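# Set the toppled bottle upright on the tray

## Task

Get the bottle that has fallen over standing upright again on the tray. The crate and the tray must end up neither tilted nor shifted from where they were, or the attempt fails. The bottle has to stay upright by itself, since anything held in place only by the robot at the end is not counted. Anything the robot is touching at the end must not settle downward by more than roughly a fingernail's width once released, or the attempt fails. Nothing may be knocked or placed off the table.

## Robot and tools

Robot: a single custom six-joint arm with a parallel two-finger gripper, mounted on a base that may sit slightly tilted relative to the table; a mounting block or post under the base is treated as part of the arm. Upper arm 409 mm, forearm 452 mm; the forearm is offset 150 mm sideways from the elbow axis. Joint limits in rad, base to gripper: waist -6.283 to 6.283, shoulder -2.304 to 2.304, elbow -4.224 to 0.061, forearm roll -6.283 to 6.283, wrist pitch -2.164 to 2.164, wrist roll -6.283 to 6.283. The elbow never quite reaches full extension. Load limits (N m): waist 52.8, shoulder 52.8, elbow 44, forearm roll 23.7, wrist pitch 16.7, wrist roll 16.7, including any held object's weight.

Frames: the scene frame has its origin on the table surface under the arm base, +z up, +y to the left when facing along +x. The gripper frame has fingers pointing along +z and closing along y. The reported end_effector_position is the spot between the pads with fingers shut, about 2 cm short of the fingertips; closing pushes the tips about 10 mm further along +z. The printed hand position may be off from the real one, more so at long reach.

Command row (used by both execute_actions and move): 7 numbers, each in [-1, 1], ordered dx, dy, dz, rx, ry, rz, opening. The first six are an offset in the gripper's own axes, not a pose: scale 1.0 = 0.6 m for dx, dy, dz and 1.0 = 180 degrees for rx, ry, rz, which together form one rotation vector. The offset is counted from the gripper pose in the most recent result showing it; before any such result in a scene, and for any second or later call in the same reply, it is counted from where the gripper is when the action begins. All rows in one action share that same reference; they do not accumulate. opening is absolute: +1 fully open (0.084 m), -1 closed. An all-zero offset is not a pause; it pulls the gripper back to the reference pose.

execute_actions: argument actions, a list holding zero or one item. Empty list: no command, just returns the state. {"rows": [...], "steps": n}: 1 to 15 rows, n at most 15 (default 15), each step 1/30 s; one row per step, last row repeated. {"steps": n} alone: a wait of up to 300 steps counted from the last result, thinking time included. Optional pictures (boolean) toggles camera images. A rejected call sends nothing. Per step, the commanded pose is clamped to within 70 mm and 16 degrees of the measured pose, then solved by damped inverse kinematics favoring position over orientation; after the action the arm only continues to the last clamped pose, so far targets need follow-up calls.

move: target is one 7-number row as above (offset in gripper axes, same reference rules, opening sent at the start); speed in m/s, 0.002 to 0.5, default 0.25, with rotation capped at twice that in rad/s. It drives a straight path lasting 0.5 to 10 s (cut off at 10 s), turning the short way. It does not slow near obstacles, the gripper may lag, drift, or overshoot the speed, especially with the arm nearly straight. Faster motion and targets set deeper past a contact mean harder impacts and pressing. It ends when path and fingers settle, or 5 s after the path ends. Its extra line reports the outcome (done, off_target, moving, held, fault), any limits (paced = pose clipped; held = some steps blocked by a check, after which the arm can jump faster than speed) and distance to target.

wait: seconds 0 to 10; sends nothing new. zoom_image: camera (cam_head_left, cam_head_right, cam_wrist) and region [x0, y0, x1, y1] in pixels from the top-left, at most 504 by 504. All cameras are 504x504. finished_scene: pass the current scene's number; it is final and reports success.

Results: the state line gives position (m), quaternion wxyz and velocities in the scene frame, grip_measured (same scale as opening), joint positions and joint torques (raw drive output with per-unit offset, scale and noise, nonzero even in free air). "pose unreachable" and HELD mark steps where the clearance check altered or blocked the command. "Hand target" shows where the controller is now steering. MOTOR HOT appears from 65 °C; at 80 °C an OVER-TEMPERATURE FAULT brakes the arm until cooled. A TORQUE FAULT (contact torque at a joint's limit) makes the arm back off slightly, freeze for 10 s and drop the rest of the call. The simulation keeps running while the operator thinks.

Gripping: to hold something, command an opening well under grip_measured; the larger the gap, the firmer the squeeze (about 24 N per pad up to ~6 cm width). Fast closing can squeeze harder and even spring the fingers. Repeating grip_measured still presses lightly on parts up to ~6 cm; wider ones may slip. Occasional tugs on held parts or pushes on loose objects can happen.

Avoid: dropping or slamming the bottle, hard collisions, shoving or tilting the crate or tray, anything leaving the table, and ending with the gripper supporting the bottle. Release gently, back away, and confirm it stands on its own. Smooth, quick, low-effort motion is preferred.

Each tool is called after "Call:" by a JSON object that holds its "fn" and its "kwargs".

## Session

Call:
{"fn": "execute_actions", "kwargs": {"actions": []}}

Scene clock: 0.00 s of 5100.00 s.
end_effector_position=(+0.5446, -0.3836, +0.2641) grip_measured=+1.00 end_effector_quat_wxyz=(+0.019, -0.329, +0.944, -0.013) end_effector_velocity=(+0.000, +0.000, -0.000) end_effector_angular_velocity=(+0.001, -0.000, -0.001)
Joint positions: [-0.767 -0.612 -1.219 -0.13  -0.466  2.003  0.084]
Joint velocities: [ 0.    -0.    -0.     0.002 -0.    -0.    -0.   ]
Joint torques (N m, as the arm reports them, + toward a larger angle): no reading
Hand target: +0.545, -0.384, +0.264; +0.019, -0.329, +0.944, -0.013

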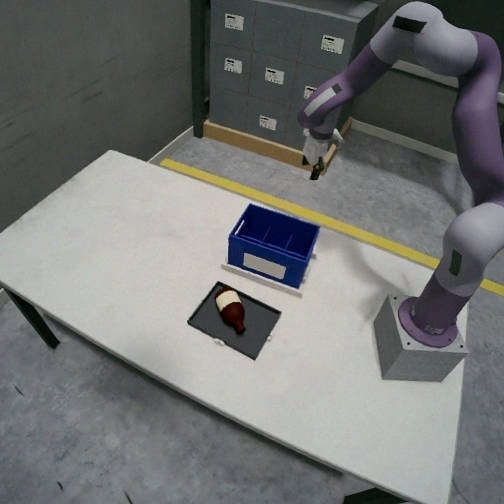

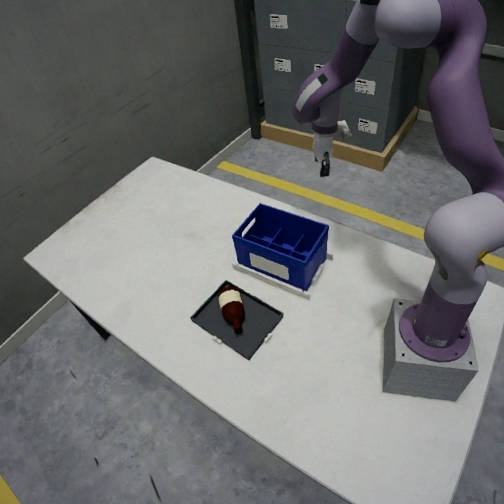

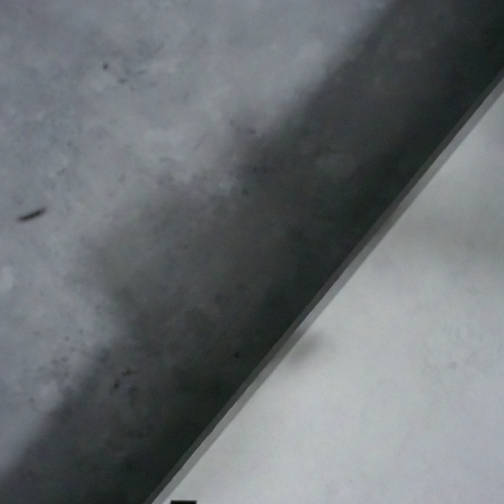

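Call:
{"fn": "move", "kwargs": {"target": [-0.677,0.647,-0.067,-0.003,0.016,0.491,1]}}

Scene clock: 12.67 s of 5100.00 s.
end_effector_position=(+0.6172, +0.1728, +0.2995) grip_measured=+1.00 end_effector_quat_wxyz=(-0.001, +0.422, +0.906, -0.001) end_effector_velocity=(+0.000, +0.002, +0.000) end_effector_angular_velocity=(-0.003, -0.001, -0.006)
Joint positions: [ 0.159 -0.691 -1.285 -0.22  -0.604  4.543  0.084]
Joint velocities: [ 0.004 -0.003 -0.004 -0.004 -0.003  0.014  0.   ]
Joint torques (N m, as the arm reports them, + toward a larger angle): [  1.26  38.2  -14.32   1.18   0.06   0.18]
Hand target: +0.617, +0.173, +0.300; -0.001, +0.422, +0.906, -0.001
Off the commanded pose: 0.003 m, 0 deg.
After step 90, 6.13 s passed at rest.
move: done

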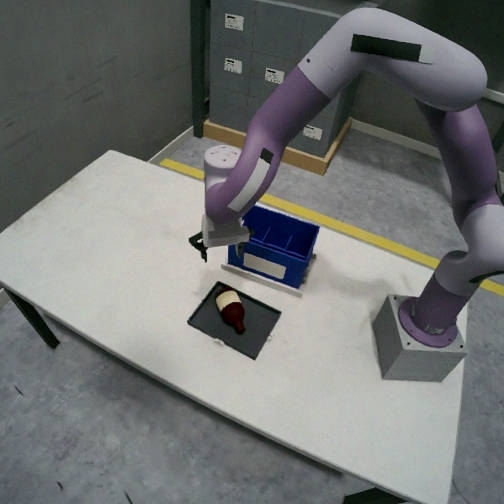

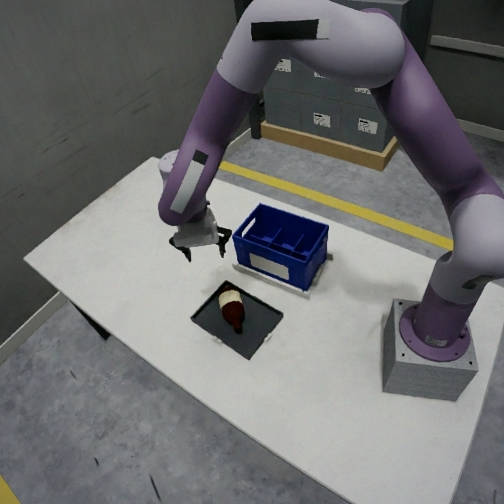

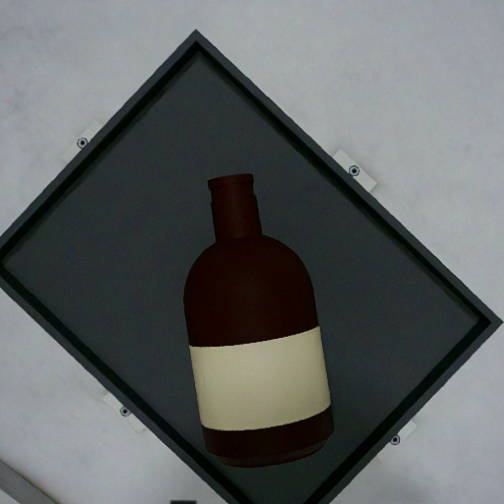

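Call:
{"fn": "move", "kwargs": {"target": [0.145,-0.075,0.3,0,0,-0.042,0.6], "speed": 0.2}}

Scene clock: 23.87 s of 5100.00 s.
end_effector_position=(+0.5263, +0.2094, +0.1202) grip_measured=+0.59 end_effector_quat_wxyz=(-0.001, +0.362, +0.932, -0.001) end_effector_velocity=(-0.002, -0.000, -0.002) end_effector_angular_velocity=(-0.004, -0.001, -0.000)
Joint positions: [ 0.234 -0.918 -1.132 -0.514 -0.253  4.806  0.069]
Joint velocities: [ 0.003 -0.003  0.003 -0.024  0.002  0.027  0.   ]
Joint torques (N m, as the arm reports them, + toward a larger angle): [ 0.73 36.19 -9.66  1.22 -0.23 -0.05]
Hand target: +0.526, +0.209, +0.120; -0.001, +0.362, +0.932, -0.001
Off the commanded pose: 0.001 m, 0 deg.
After step 90, 6.70 s passed at rest.
move: done

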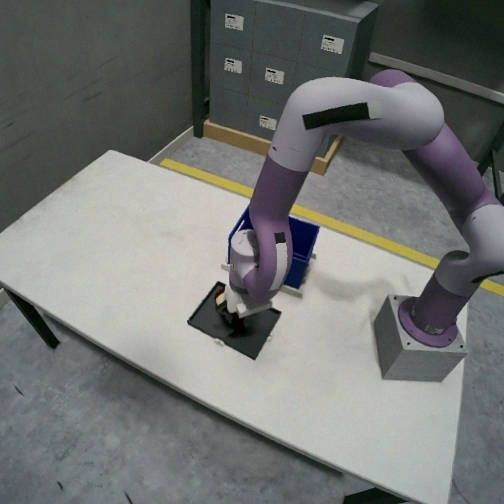

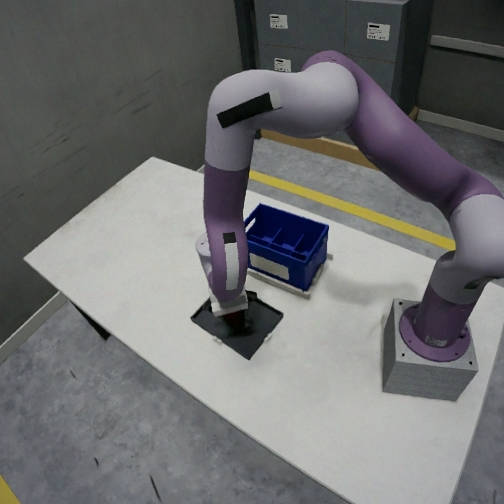

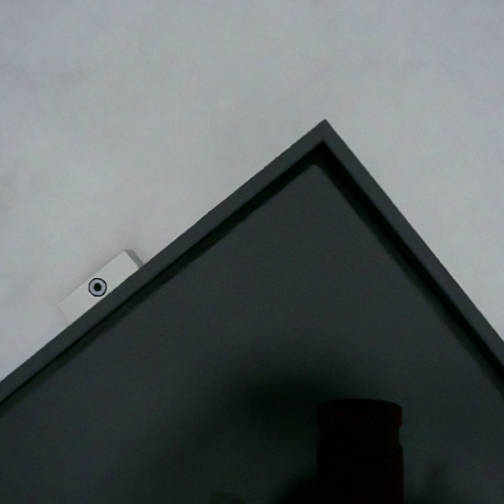

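Call:
{"fn": "move", "kwargs": {"target": [0,-0.005,0.117,0,0,0,0.6], "speed": 0.06}}

Call:
{"fn": "move", "kwargs": {"target": [0,0,0,0,0,0,-0.9]}}

Call:
{"fn": "move", "kwargs": {"target": [0.02,0,-0.12,0,0,0,-0.9], "speed": 0.06}}

Scene clock: 36.30 s of 5100.00 s.
end_effector_position=(+0.5241, +0.2072, +0.0502) grip_measured=+0.59 end_effector_quat_wxyz=(-0.001, +0.362, +0.932, -0.001) end_effector_velocity=(+0.001, +0.000, -0.001) end_effector_angular_velocity=(+0.000, -0.005, -0.002)
Joint positions: [ 0.216 -1.065 -1.192 -0.745 -0.182  5.025  0.069]
Joint velocities: [ 0.    -0.002 -0.001 -0.026  0.002  0.028  0.   ]
Joint torques (N m, as the arm reports them, + toward a larger angle): [ 2.72 35.85 -8.06 -0.21  0.15  0.35]
Hand target: +0.524, +0.207, +0.050; -0.001, +0.362, +0.932, -0.001
Off the commanded pose: 0.000 m, 0 deg.
After step 90, 7.93 s passed at rest.
move: done

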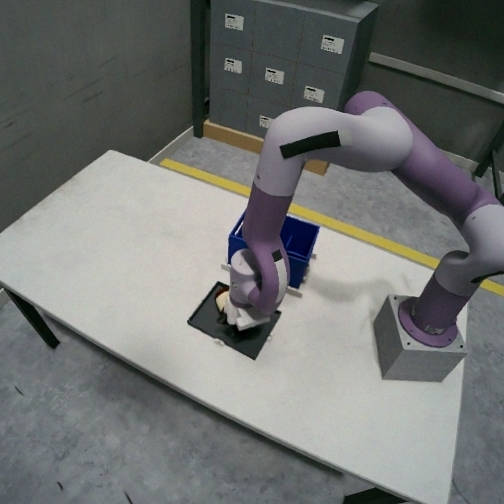

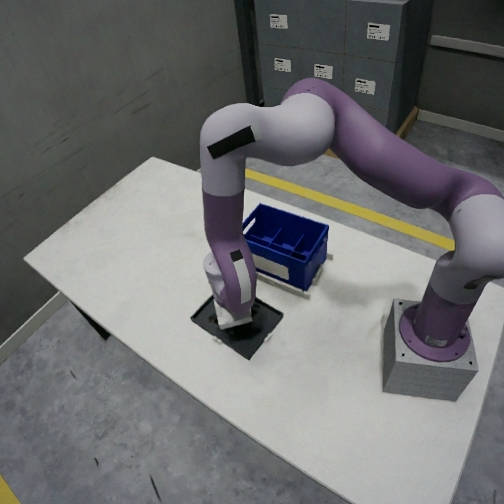

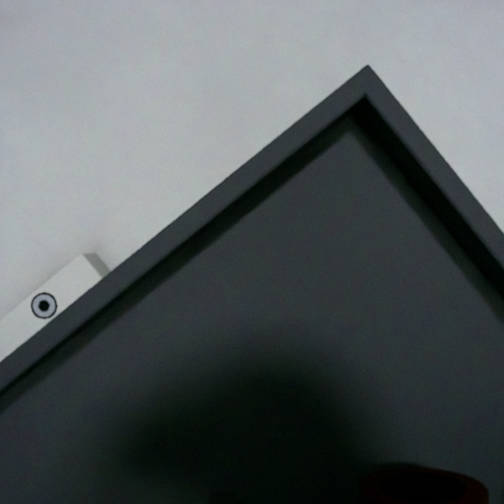

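Scene clock: 36.80 s of 5100.00 s.
end_effector_position=(+0.5241, +0.2072, +0.0503) grip_measured=-0.41 end_effector_quat_wxyz=(-0.001, +0.362, +0.932, -0.001) end_effector_velocity=(-0.001, -0.000, -0.001) end_effector_angular_velocity=(+0.000, +0.001, -0.000)
Joint positions: [ 0.216 -1.065 -1.192 -0.745 -0.182  5.025  0.026]
Joint velocities: [ 0.    -0.001  0.001  0.     0.001  0.    -0.   ]
Joint torques (N m, as the arm reports them, + toward a larger angle): [ 2.24 37.46 -9.44  0.84  0.29  0.13]
Hand target: +0.524, +0.207, +0.050; -0.001, +0.362, +0.932, -0.001
Off the commanded pose: 0.000 m, 0 deg.
move: done

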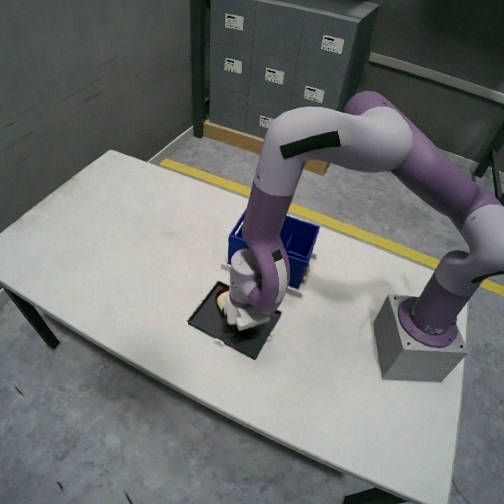

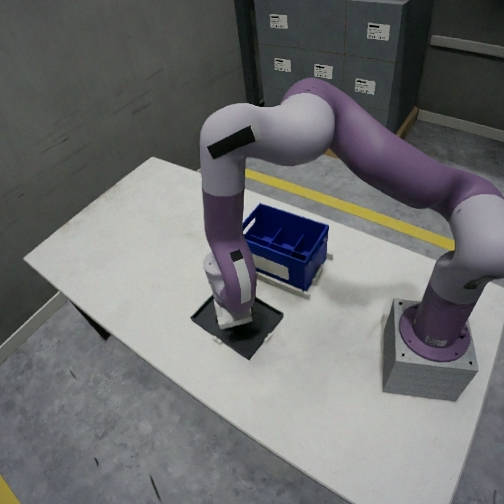

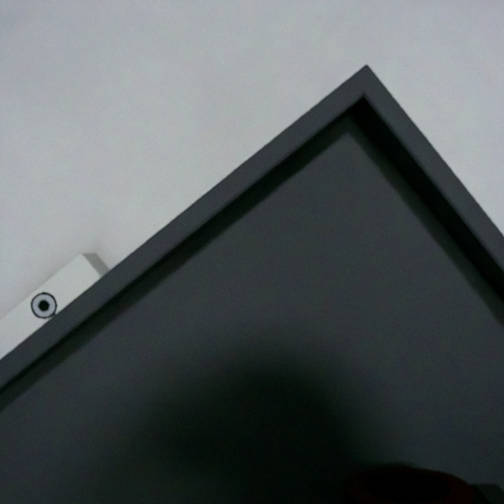

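Scene clock: 38.37 s of 5100.00 s.
end_effector_position=(+0.5155, +0.2152, +0.1220) grip_measured=-0.42 end_effector_quat_wxyz=(-0.001, +0.362, +0.932, -0.001) end_effector_velocity=(-0.001, -0.001, +0.000) end_effector_angular_velocity=(-0.000, +0.002, +0.001)
Joint positions: [ 0.251 -0.908 -1.11  -0.53  -0.245  4.841  0.026]
Joint velocities: [-0.     0.001  0.002  0.006 -0.001 -0.007 -0.   ]
Joint torques (N m, as the arm reports them, + toward a larger angle): [ -0.43  36.14 -10.22  -0.65   0.01   0.35]
Hand target: +0.516, +0.215, +0.122; -0.001, +0.362, +0.932, -0.001
Off the commanded pose: 0.000 m, 0 deg.
move: done

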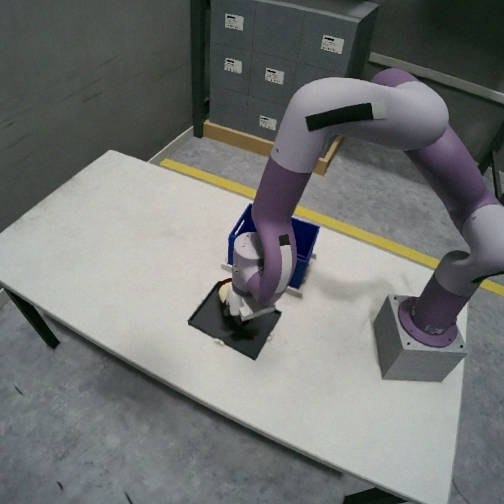

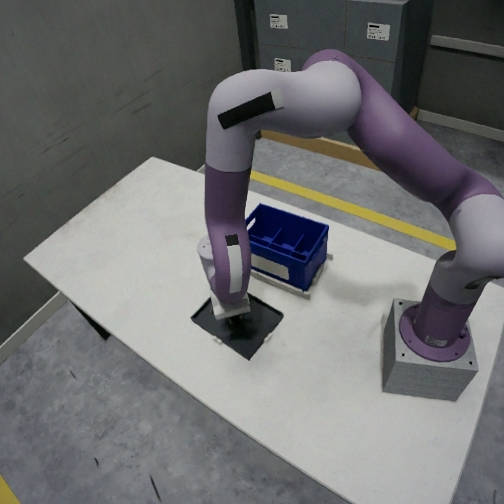

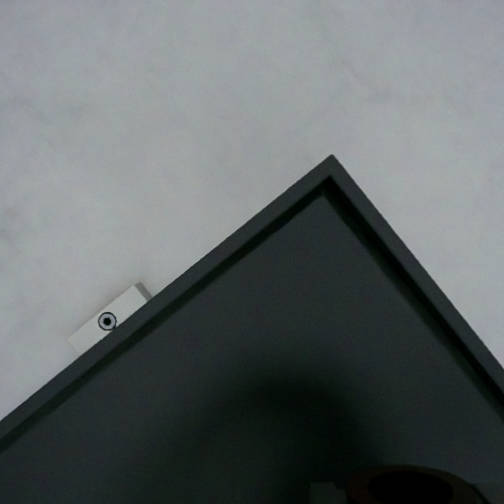

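Call:
{"fn": "move", "kwargs": {"target": [-0.097,0.067,-0.3,0,0,-0.4,-0.9], "speed": 0.2}}

Call:
{"fn": "move", "kwargs": {"target": [0,0,0,0,0,-0.858,-0.9], "speed": 0.3}}

Call:
{"fn": "move", "kwargs": {"target": [0,0,0,0,0.49,0,-0.9], "speed": 0.14}}

Call:
{"fn": "move", "kwargs": {"target": [-0.23,0,0.007,0,0,0,-0.9], "speed": 0.08}}

Call:
{"fn": "zoom_image", "kwargs": {"camera": "cam_head_left", "region": [170,240,330,370]}}

Call:
{"fn": "zoom_image", "kwargs": {"camera": "cam_wrist", "region": [290,420,504,504]}}

Scene clock: 57.03 s of 5100.00 s.
end_effector_position=(+0.5862, +0.2064, +0.3015) grip_measured=-0.42 end_effector_quat_wxyz=(-0.001, -0.255, +0.967, -0.000) end_effector_velocity=(+0.001, +0.000, +0.002) end_effector_angular_velocity=(+0.002, -0.001, +0.007)
Joint positions: [ 0.226 -0.665 -1.232 -0.225 -0.586  3.23   0.026]
Joint velocities: [-0.001  0.001 -0.004  0.004 -0.003 -0.012 -0.   ]
Joint torques (N m, as the arm reports them, + toward a larger angle): [  1.67  31.47 -15.35   0.38  -0.12  -0.29]
Hand target: +0.586, +0.206, +0.302; -0.001, -0.255, +0.967, -0.000
Off the commanded pose: 0.001 m, 0 deg.
After step 90, 12.13 s passed at rest.
move: done

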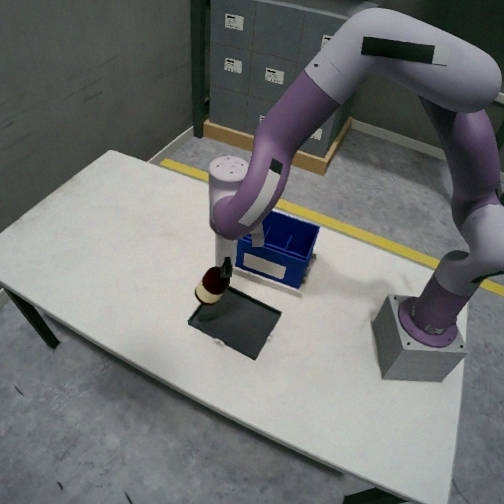

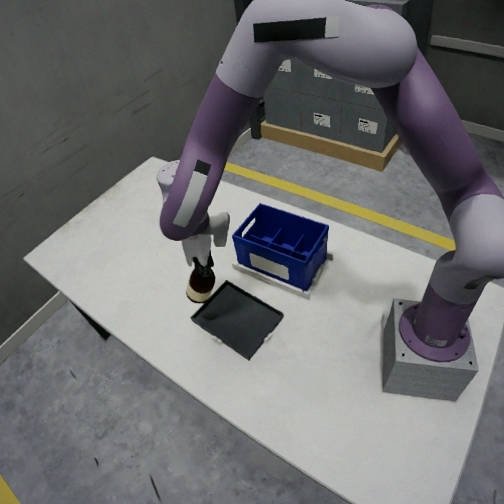

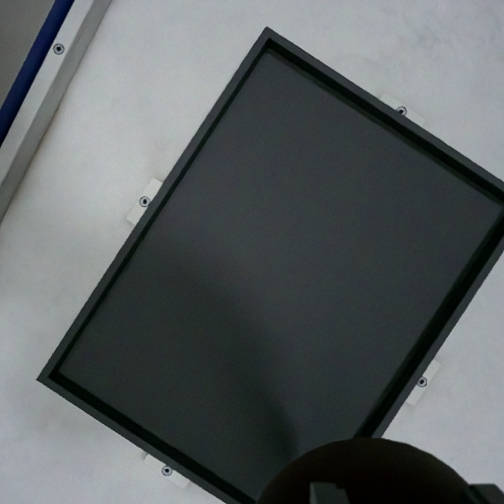

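Scene clock: 62.00 s of 5100.00 s.
end_effector_position=(+0.5862, +0.2064, +0.3015) grip_measured=-0.42 end_effector_quat_wxyz=(+0.000, +0.999, +0.035, -0.001) end_effector_velocity=(+0.000, -0.000, -0.001) end_effector_angular_velocity=(+0.001, +0.001, +0.006)
Joint positions: [ 0.226 -0.665 -1.232 -0.225 -0.586  0.536  0.026]
Joint velocities: [-0.001 -0.001 -0.     0.003  0.    -0.01  -0.   ]
Joint torques (N m, as the arm reports them, + toward a larger angle): [  1.26  36.46 -14.88   0.21   0.14   0.22]
Hand target: +0.586, +0.206, +0.301; +0.000, +0.999, +0.035, -0.001
Off the commanded pose: 0.000 m, 0 deg.
move: done

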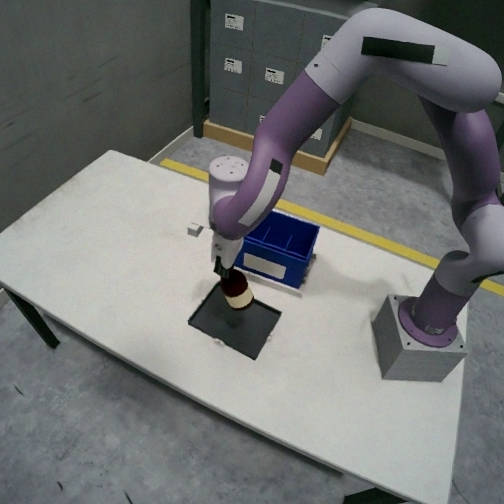

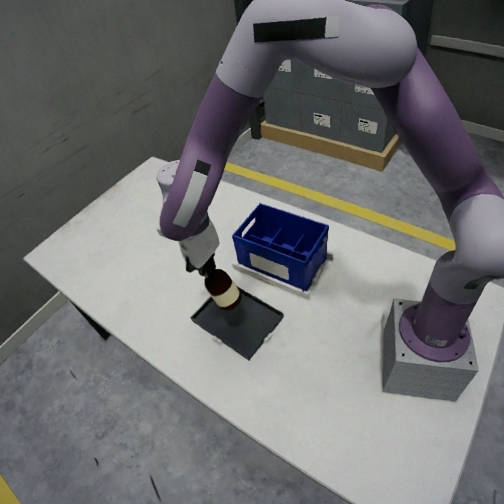

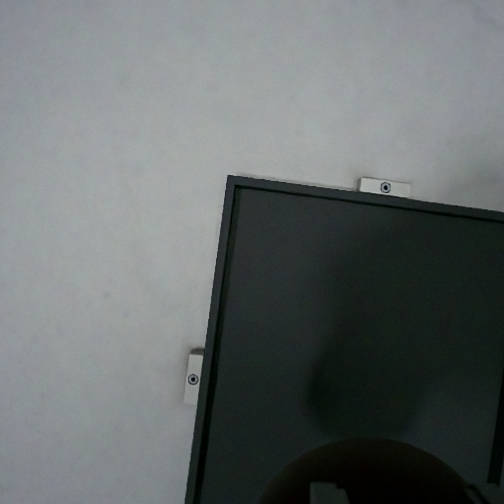

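Scene clock: 67.87 s of 5100.00 s.
end_effector_position=(+0.5860, +0.2054, +0.3011) grip_measured=-0.42 end_effector_quat_wxyz=(-0.025, +0.720, +0.026, +0.693) end_effector_velocity=(-0.000, -0.000, -0.001) end_effector_angular_velocity=(-0.000, -0.004, +0.000)
Joint positions: [ 0.358 -0.914 -0.739 -2.658 -1.725  3.104  0.026]
Joint velocities: [-0.001 -0.004 -0.001 -0.001 -0.007  0.001 -0.   ]
Joint torques (N m, as the arm reports them, + toward a larger angle): [ 1.04 29.15 -4.84  0.05 -1.96  0.36]
Hand target: +0.586, +0.205, +0.301; -0.025, +0.720, +0.026, +0.693
Off the commanded pose: 0.001 m, 0 deg.
move: done

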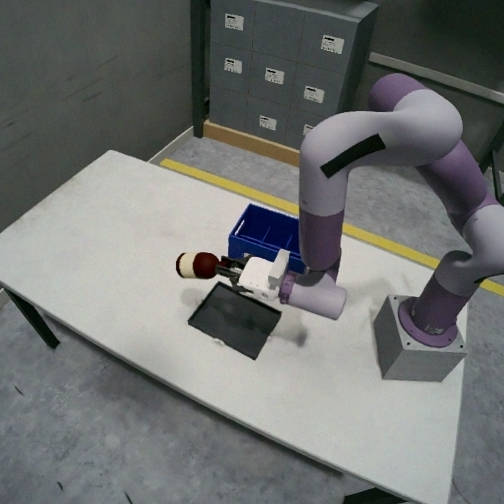

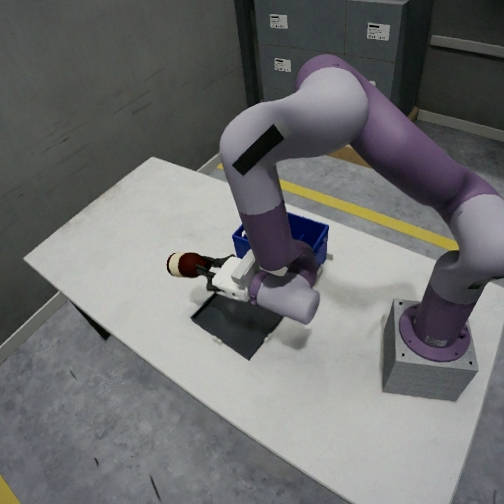

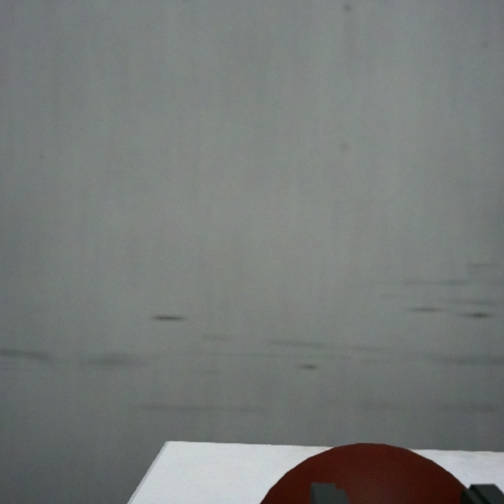

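Scene clock: 69.93 s of 5100.00 s.
end_effector_position=(+0.5855, +0.2051, +0.1634) grip_measured=-0.42 end_effector_quat_wxyz=(-0.025, +0.720, +0.026, +0.693) end_effector_velocity=(+0.000, -0.000, -0.001) end_effector_angular_velocity=(-0.001, -0.001, -0.002)
Joint positions: [ 0.315 -1.277 -0.953 -2.686 -1.863  3.164  0.026]
Joint velocities: [-0.001 -0.003 -0.002  0.001 -0.001 -0.     0.   ]
Joint torques (N m, as the arm reports them, + toward a larger angle): [ 2.15 35.45 -2.88  0.64 -1.73  0.  ]
Hand target: +0.585, +0.205, +0.163; -0.025, +0.720, +0.026, +0.693
Off the commanded pose: 0.001 m, 0 deg.
move: done

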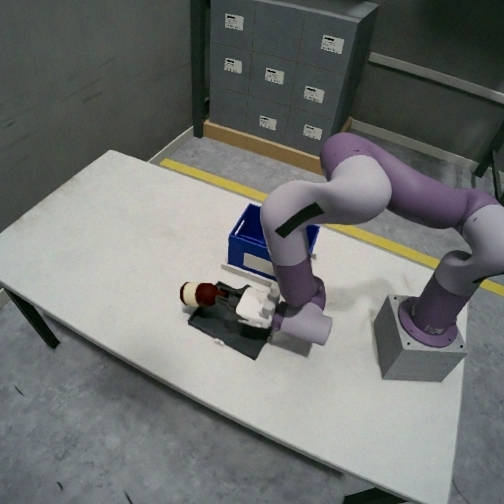

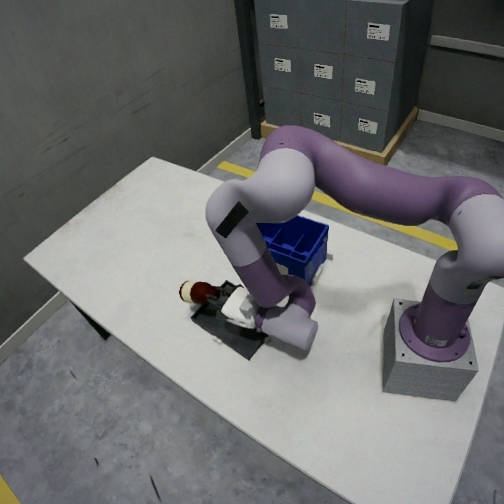

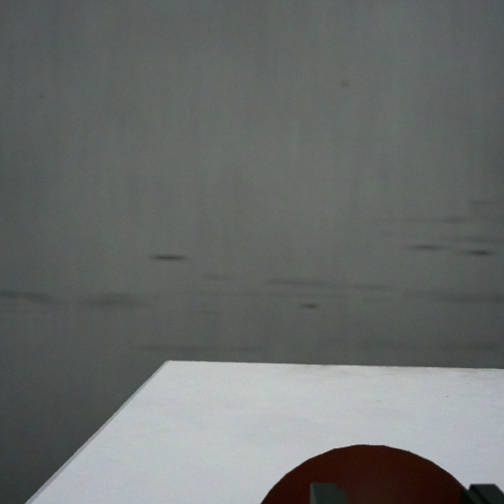

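Region (170, 240, 330, 370) of cam_head_left's 504x504 image, scaled by 3.150, with more detail than that image has; it fills the top 410 rows of this view, and the rest is white.

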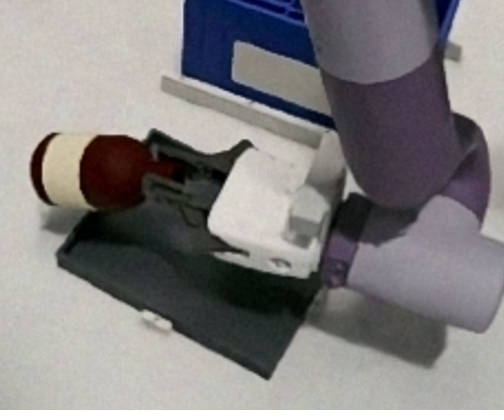

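Region (290, 420, 504, 504) of cam_wrist's 504x504 image, scaled by 2.355, with more detail than that image has; it fills the top 198 rows of this view, and the rest is white.

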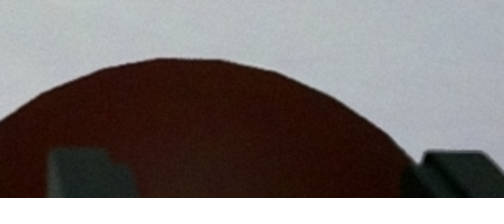

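Call:
{"fn": "move", "kwargs": {"target": [0.14,0,0,0,0,0,-1], "speed": 0.08}}

Call:
{"fn": "move", "kwargs": {"target": [0,0,0,0,-0.36,0,-1], "speed": 0.12}}

Call:
{"fn": "zoom_image", "kwargs": {"camera": "cam_head_left", "region": [150,220,310,370]}}

Call:
{"fn": "zoom_image", "kwargs": {"camera": "cam_head_right", "region": [150,220,310,370]}}

Scene clock: 84.30 s of 5100.00 s.
end_effector_position=(+0.5883, +0.2054, +0.2470) grip_measured=-0.42 end_effector_quat_wxyz=(-0.025, +0.720, +0.026, +0.693) end_effector_velocity=(+0.000, +0.000, +0.002) end_effector_angular_velocity=(+0.000, -0.002, +0.000)
Joint positions: [ 0.339 -1.06  -0.817 -2.672 -1.787  3.132  0.026]
Joint velocities: [ 0.     0.004  0.001  0.     0.001 -0.001  0.   ]
Joint torques (N m, as the arm reports them, + toward a larger angle): [ 0.78 34.03 -5.05  0.41 -1.94  0.62]
Hand target: +0.588, +0.205, +0.247; -0.025, +0.720, +0.026, +0.693
Off the commanded pose: 0.001 m, 0 deg.
After step 90, 9.97 s passed at rest.
move: done

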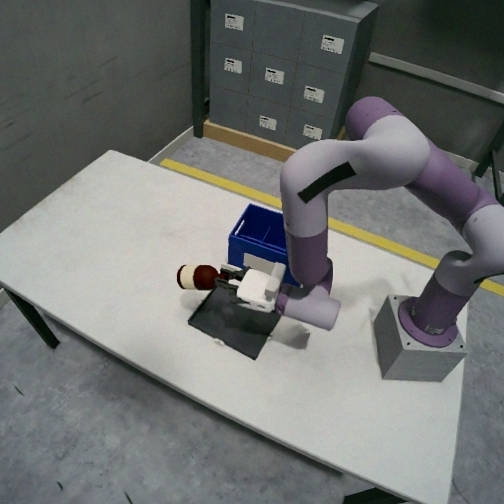

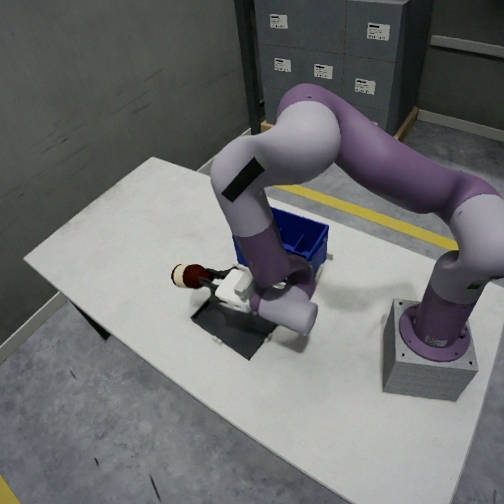

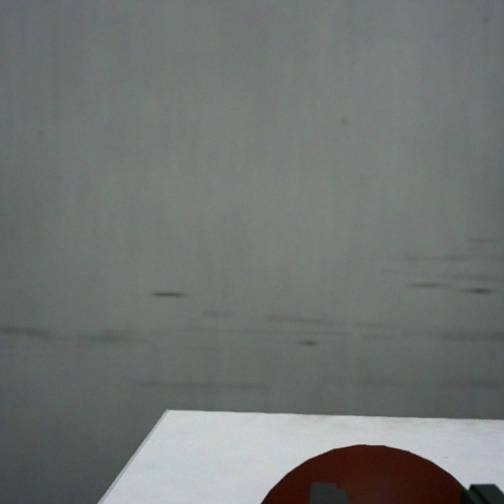

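Scene clock: 89.53 s of 5100.00 s.
end_effector_position=(+0.5876, +0.2063, +0.2473) grip_measured=-0.42 end_effector_quat_wxyz=(-0.008, +0.979, +0.034, +0.201) end_effector_velocity=(+0.001, -0.001, +0.001) end_effector_angular_velocity=(-0.010, +0.012, -0.001)
Joint positions: [ 0.268 -0.649 -0.969 -1.776 -0.268  2.096  0.026]
Joint velocities: [ 0.    -0.002 -0.011  0.089  0.    -0.09   0.   ]
Joint torques (N m, as the arm reports them, + toward a larger angle): [ -0.23  34.24 -11.65  -0.12  -0.45   0.67]
Hand target: +0.588, +0.206, +0.247; -0.007, +0.979, +0.034, +0.200
Off the commanded pose: 0.001 m, 0 deg.
move: done

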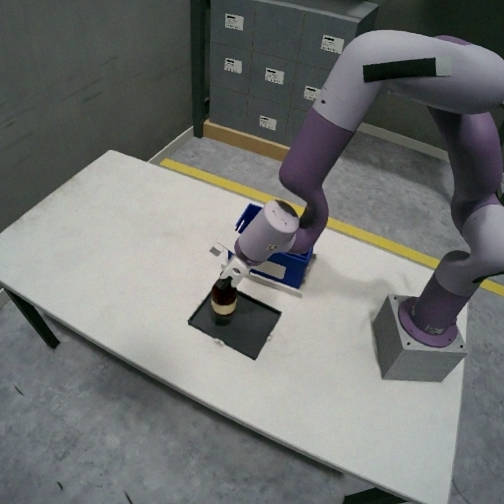

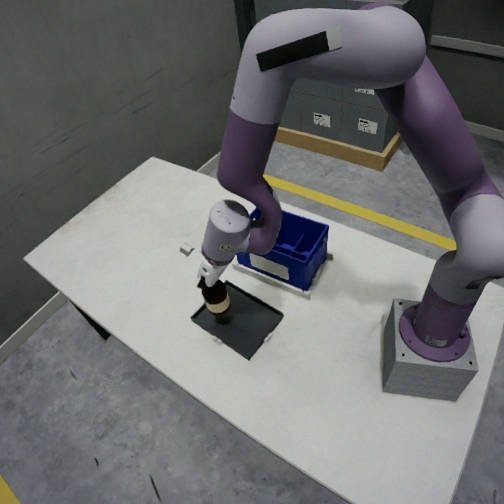

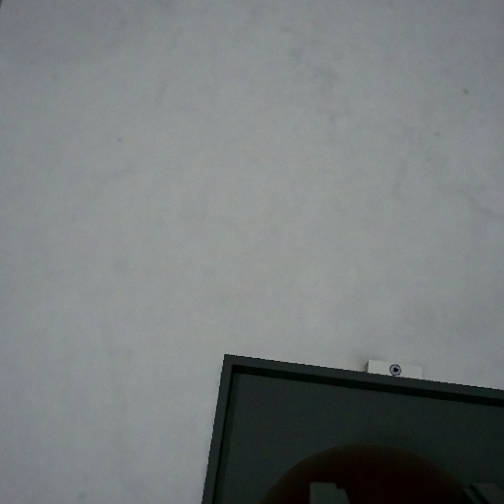

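Region (150, 220, 310, 370) of cam_head_left's 504x504 image, scaled by 3.150, with more detail than that image has; it fills the top 472 rows of this view, and the rest is white.

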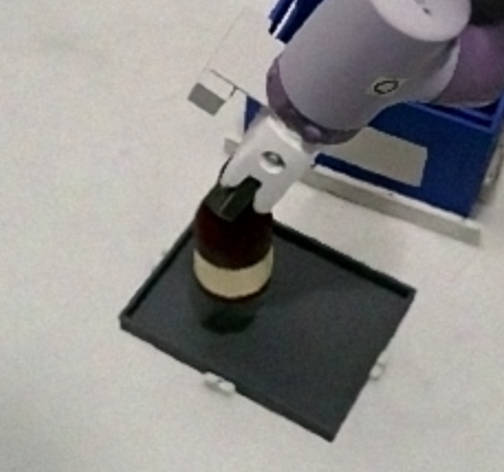

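Region (150, 220, 310, 370) of cam_head_right's 504x504 image, scaled by 3.150, with more detail than that image has; it fills the top 472 rows of this view, and the rest is white.

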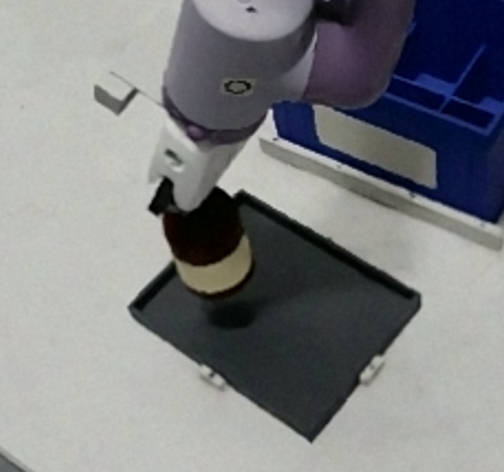

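Call:
{"fn": "move", "kwargs": {"target": [-0.059,-0.015,0.138,0,0,0,-1], "speed": 0.05}}

Call:
{"fn": "move", "kwargs": {"target": [-0.006,0,0.014,0,0,0,-1], "speed": 0.01}}

Call:
{"fn": "zoom_image", "kwargs": {"camera": "cam_head_left", "region": [150,220,310,370]}}

Scene clock: 98.97 s of 5100.00 s.
end_effector_position=(+0.5871, +0.2149, +0.1574) grip_measured=-0.42 end_effector_quat_wxyz=(-0.007, +0.979, +0.034, +0.200) end_effector_velocity=(-0.000, +0.000, -0.001) end_effector_angular_velocity=(+0.002, +0.000, +0.001)
Joint positions: [ 0.262 -0.844 -1.025 -2.201 -0.325  2.534  0.026]
Joint velocities: [-0.    -0.003 -0.001 -0.01  -0.     0.009  0.   ]
Joint torques (N m, as the arm reports them, + toward a larger angle): [  0.05  34.46 -10.82   0.25  -0.49   0.1 ]
Hand target: +0.587, +0.215, +0.157; -0.007, +0.979, +0.034, +0.200
Off the commanded pose: 0.001 m, 0 deg.
After step 90, 4.30 s passed at rest.
move: done

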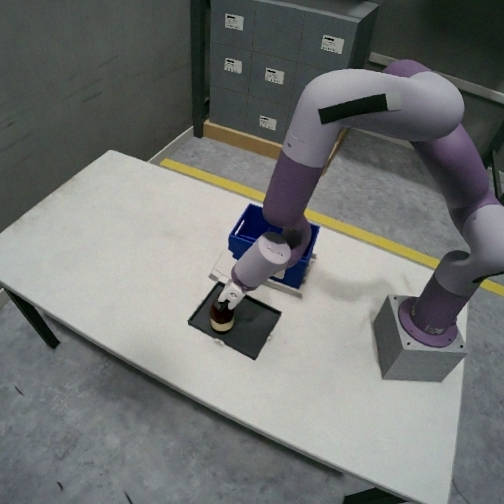

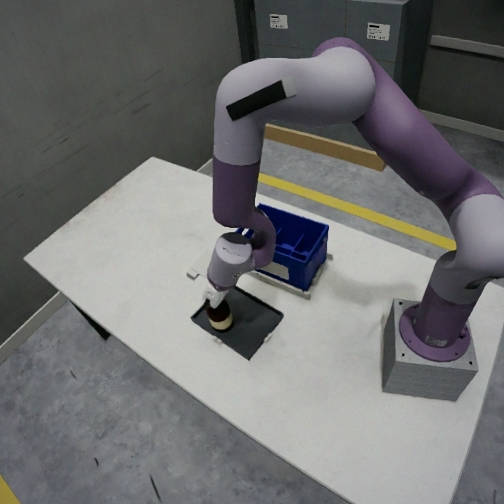

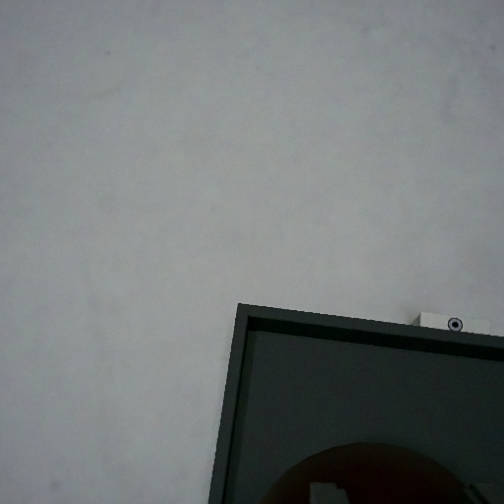

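Scene clock: 100.10 s of 5100.00 s.
end_effector_position=(+0.5885, +0.2152, +0.1497) grip_measured=-0.42 end_effector_quat_wxyz=(-0.007, +0.979, +0.034, +0.202) end_effector_velocity=(+0.000, -0.000, -0.000) end_effector_angular_velocity=(+0.001, -0.000, -0.003)
Joint positions: [ 0.26  -0.862 -1.033 -2.233 -0.334  2.566  0.026]
Joint velocities: [-0.001 -0.001 -0.    -0.003 -0.001  0.005  0.   ]
Joint torques (N m, as the arm reports them, + toward a larger angle): [-0.43 19.16 -6.77  0.61  0.43  0.15]
Hand target: +0.587, +0.215, +0.148; -0.007, +0.979, +0.034, +0.200
Off the commanded pose: 0.002 m, 0 deg.
move: done

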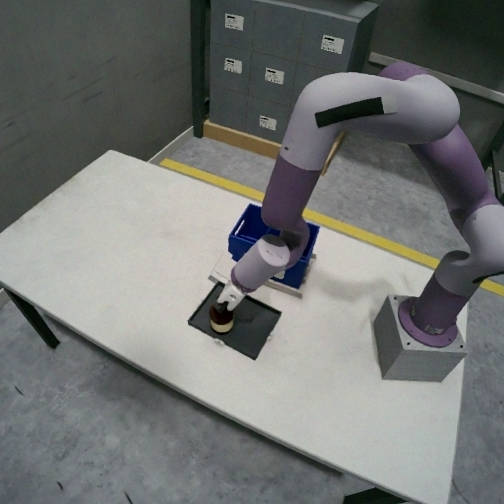

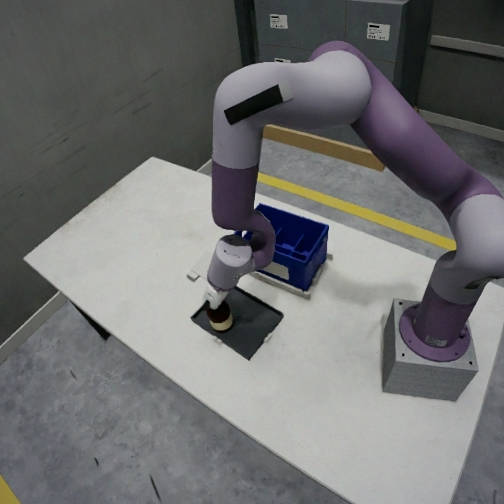

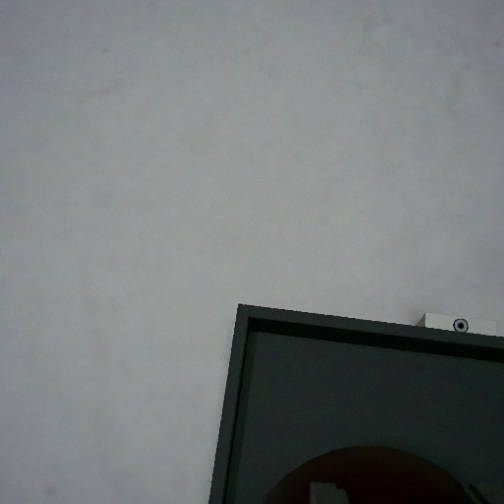

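Region (150, 220, 310, 370) of cam_head_left's 504x504 image, scaled by 3.150, with more detail than that image has; it fills the top 472 rows of this view, and the rest is white.

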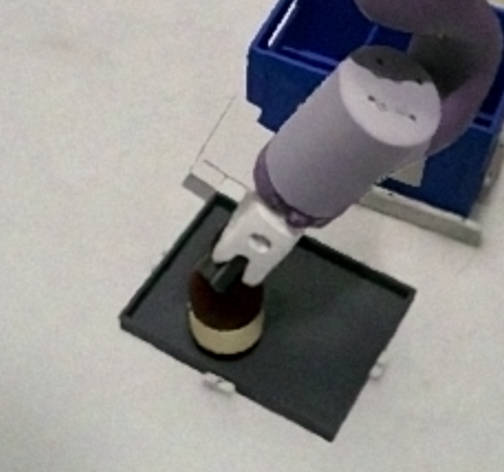

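Contact. Release and lift.

Call:
{"fn": "move", "kwargs": {"target": [0.001,0,-0.003,0,0,0,0.2], "speed": 0.01}}

Call:
{"fn": "move", "kwargs": {"target": [0.05,0,-0.13,0,0,0,0.2], "speed": 0.08}}

Call:
{"fn": "zoom_image", "kwargs": {"camera": "cam_head_left", "region": [150,220,310,370]}}

Scene clock: 107.47 s of 5100.00 s.
end_effector_position=(+0.5883, +0.2152, +0.1515) grip_measured=+0.19 end_effector_quat_wxyz=(-0.007, +0.979, +0.034, +0.202) end_effector_velocity=(+0.001, -0.000, +0.001) end_effector_angular_velocity=(+0.000, -0.001, -0.000)
Joint positions: [ 0.261 -0.858 -1.031 -2.227 -0.333  2.56   0.052]
Joint velocities: [-0.     0.001 -0.001  0.001  0.    -0.002 -0.   ]
Joint torques (N m, as the arm reports them, + toward a larger angle): [ 2.62 32.41 -9.61 -0.29 -0.39  0.  ]
Hand target: +0.588, +0.215, +0.152; -0.007, +0.979, +0.034, +0.202
Off the commanded pose: 0.000 m, 0 deg.
After step 90, 3.67 s passed at rest.
move: done

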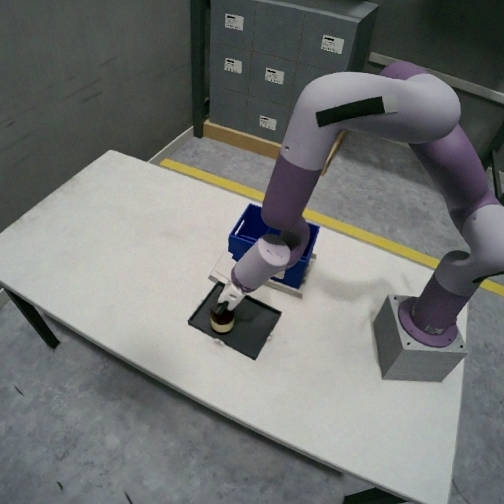

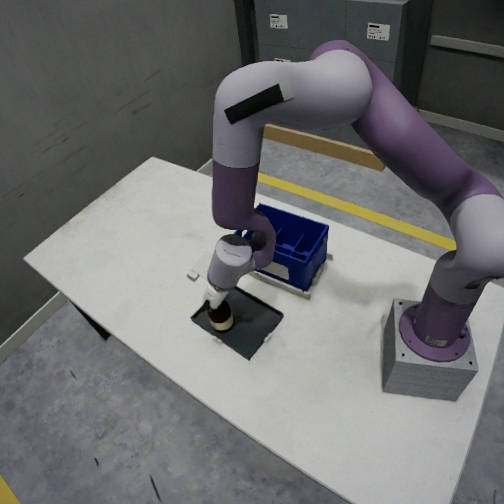

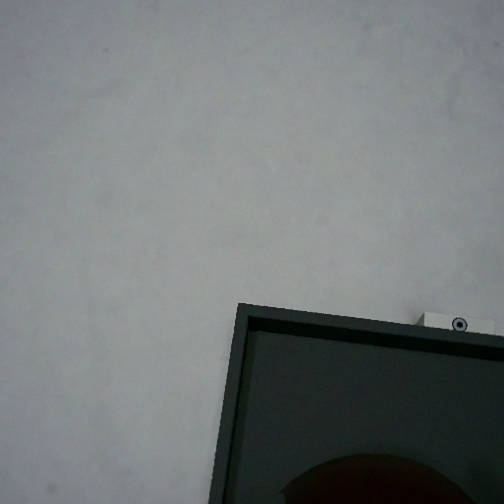

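Scene clock: 108.90 s of 5100.00 s.
end_effector_position=(+0.5847, +0.2152, +0.2347) grip_measured=+0.19 end_effector_quat_wxyz=(-0.008, +0.979, +0.034, +0.202) end_effector_velocity=(+0.000, -0.000, +0.002) end_effector_angular_velocity=(-0.005, +0.003, +0.000)
Joint positions: [ 0.283 -0.678 -0.976 -1.85  -0.28   2.187  0.052]
Joint velocities: [ 0.001  0.002 -0.003  0.037  0.    -0.038  0.   ]
Joint torques (N m, as the arm reports them, + toward a larger angle): [  0.2   31.91 -10.38   0.04  -0.58   0.3 ]
Hand target: +0.585, +0.215, +0.235; -0.008, +0.979, +0.034, +0.202
Off the commanded pose: 0.000 m, 0 deg.
move: done

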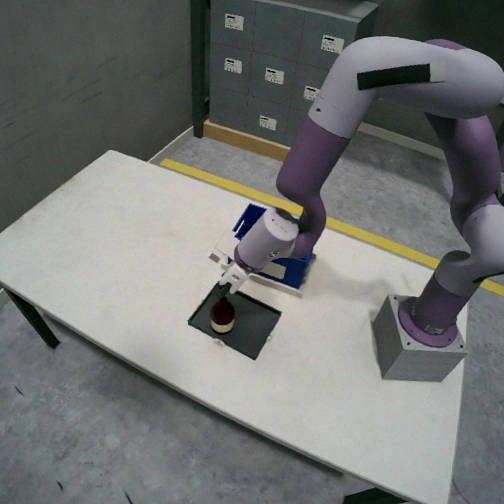

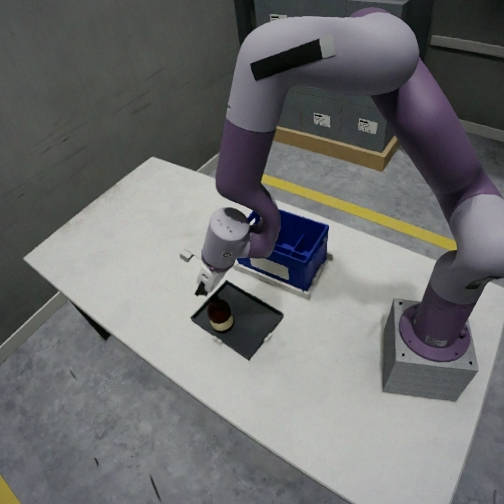

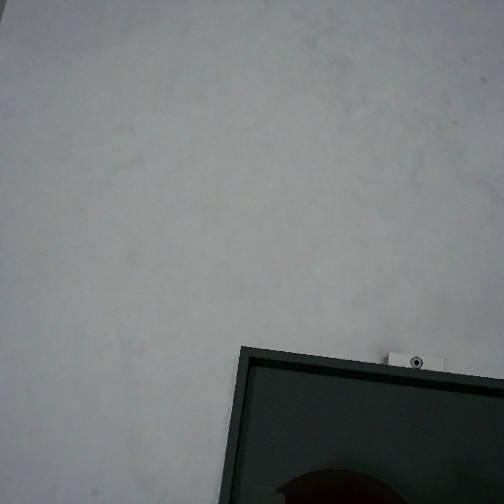

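Region (150, 220, 310, 370) of cam_head_left's 504x504 image, scaled by 3.150, with more detail than that image has; it fills the top 472 rows of this view, and the rest is white.

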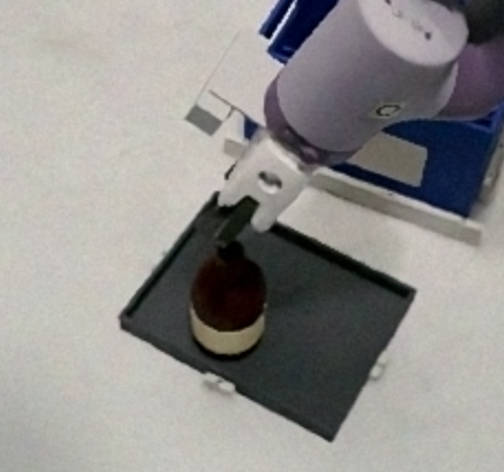

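Call:
{"fn": "finished_scene", "kwargs": {"scene": 2}}

The scene is finished: the task was done.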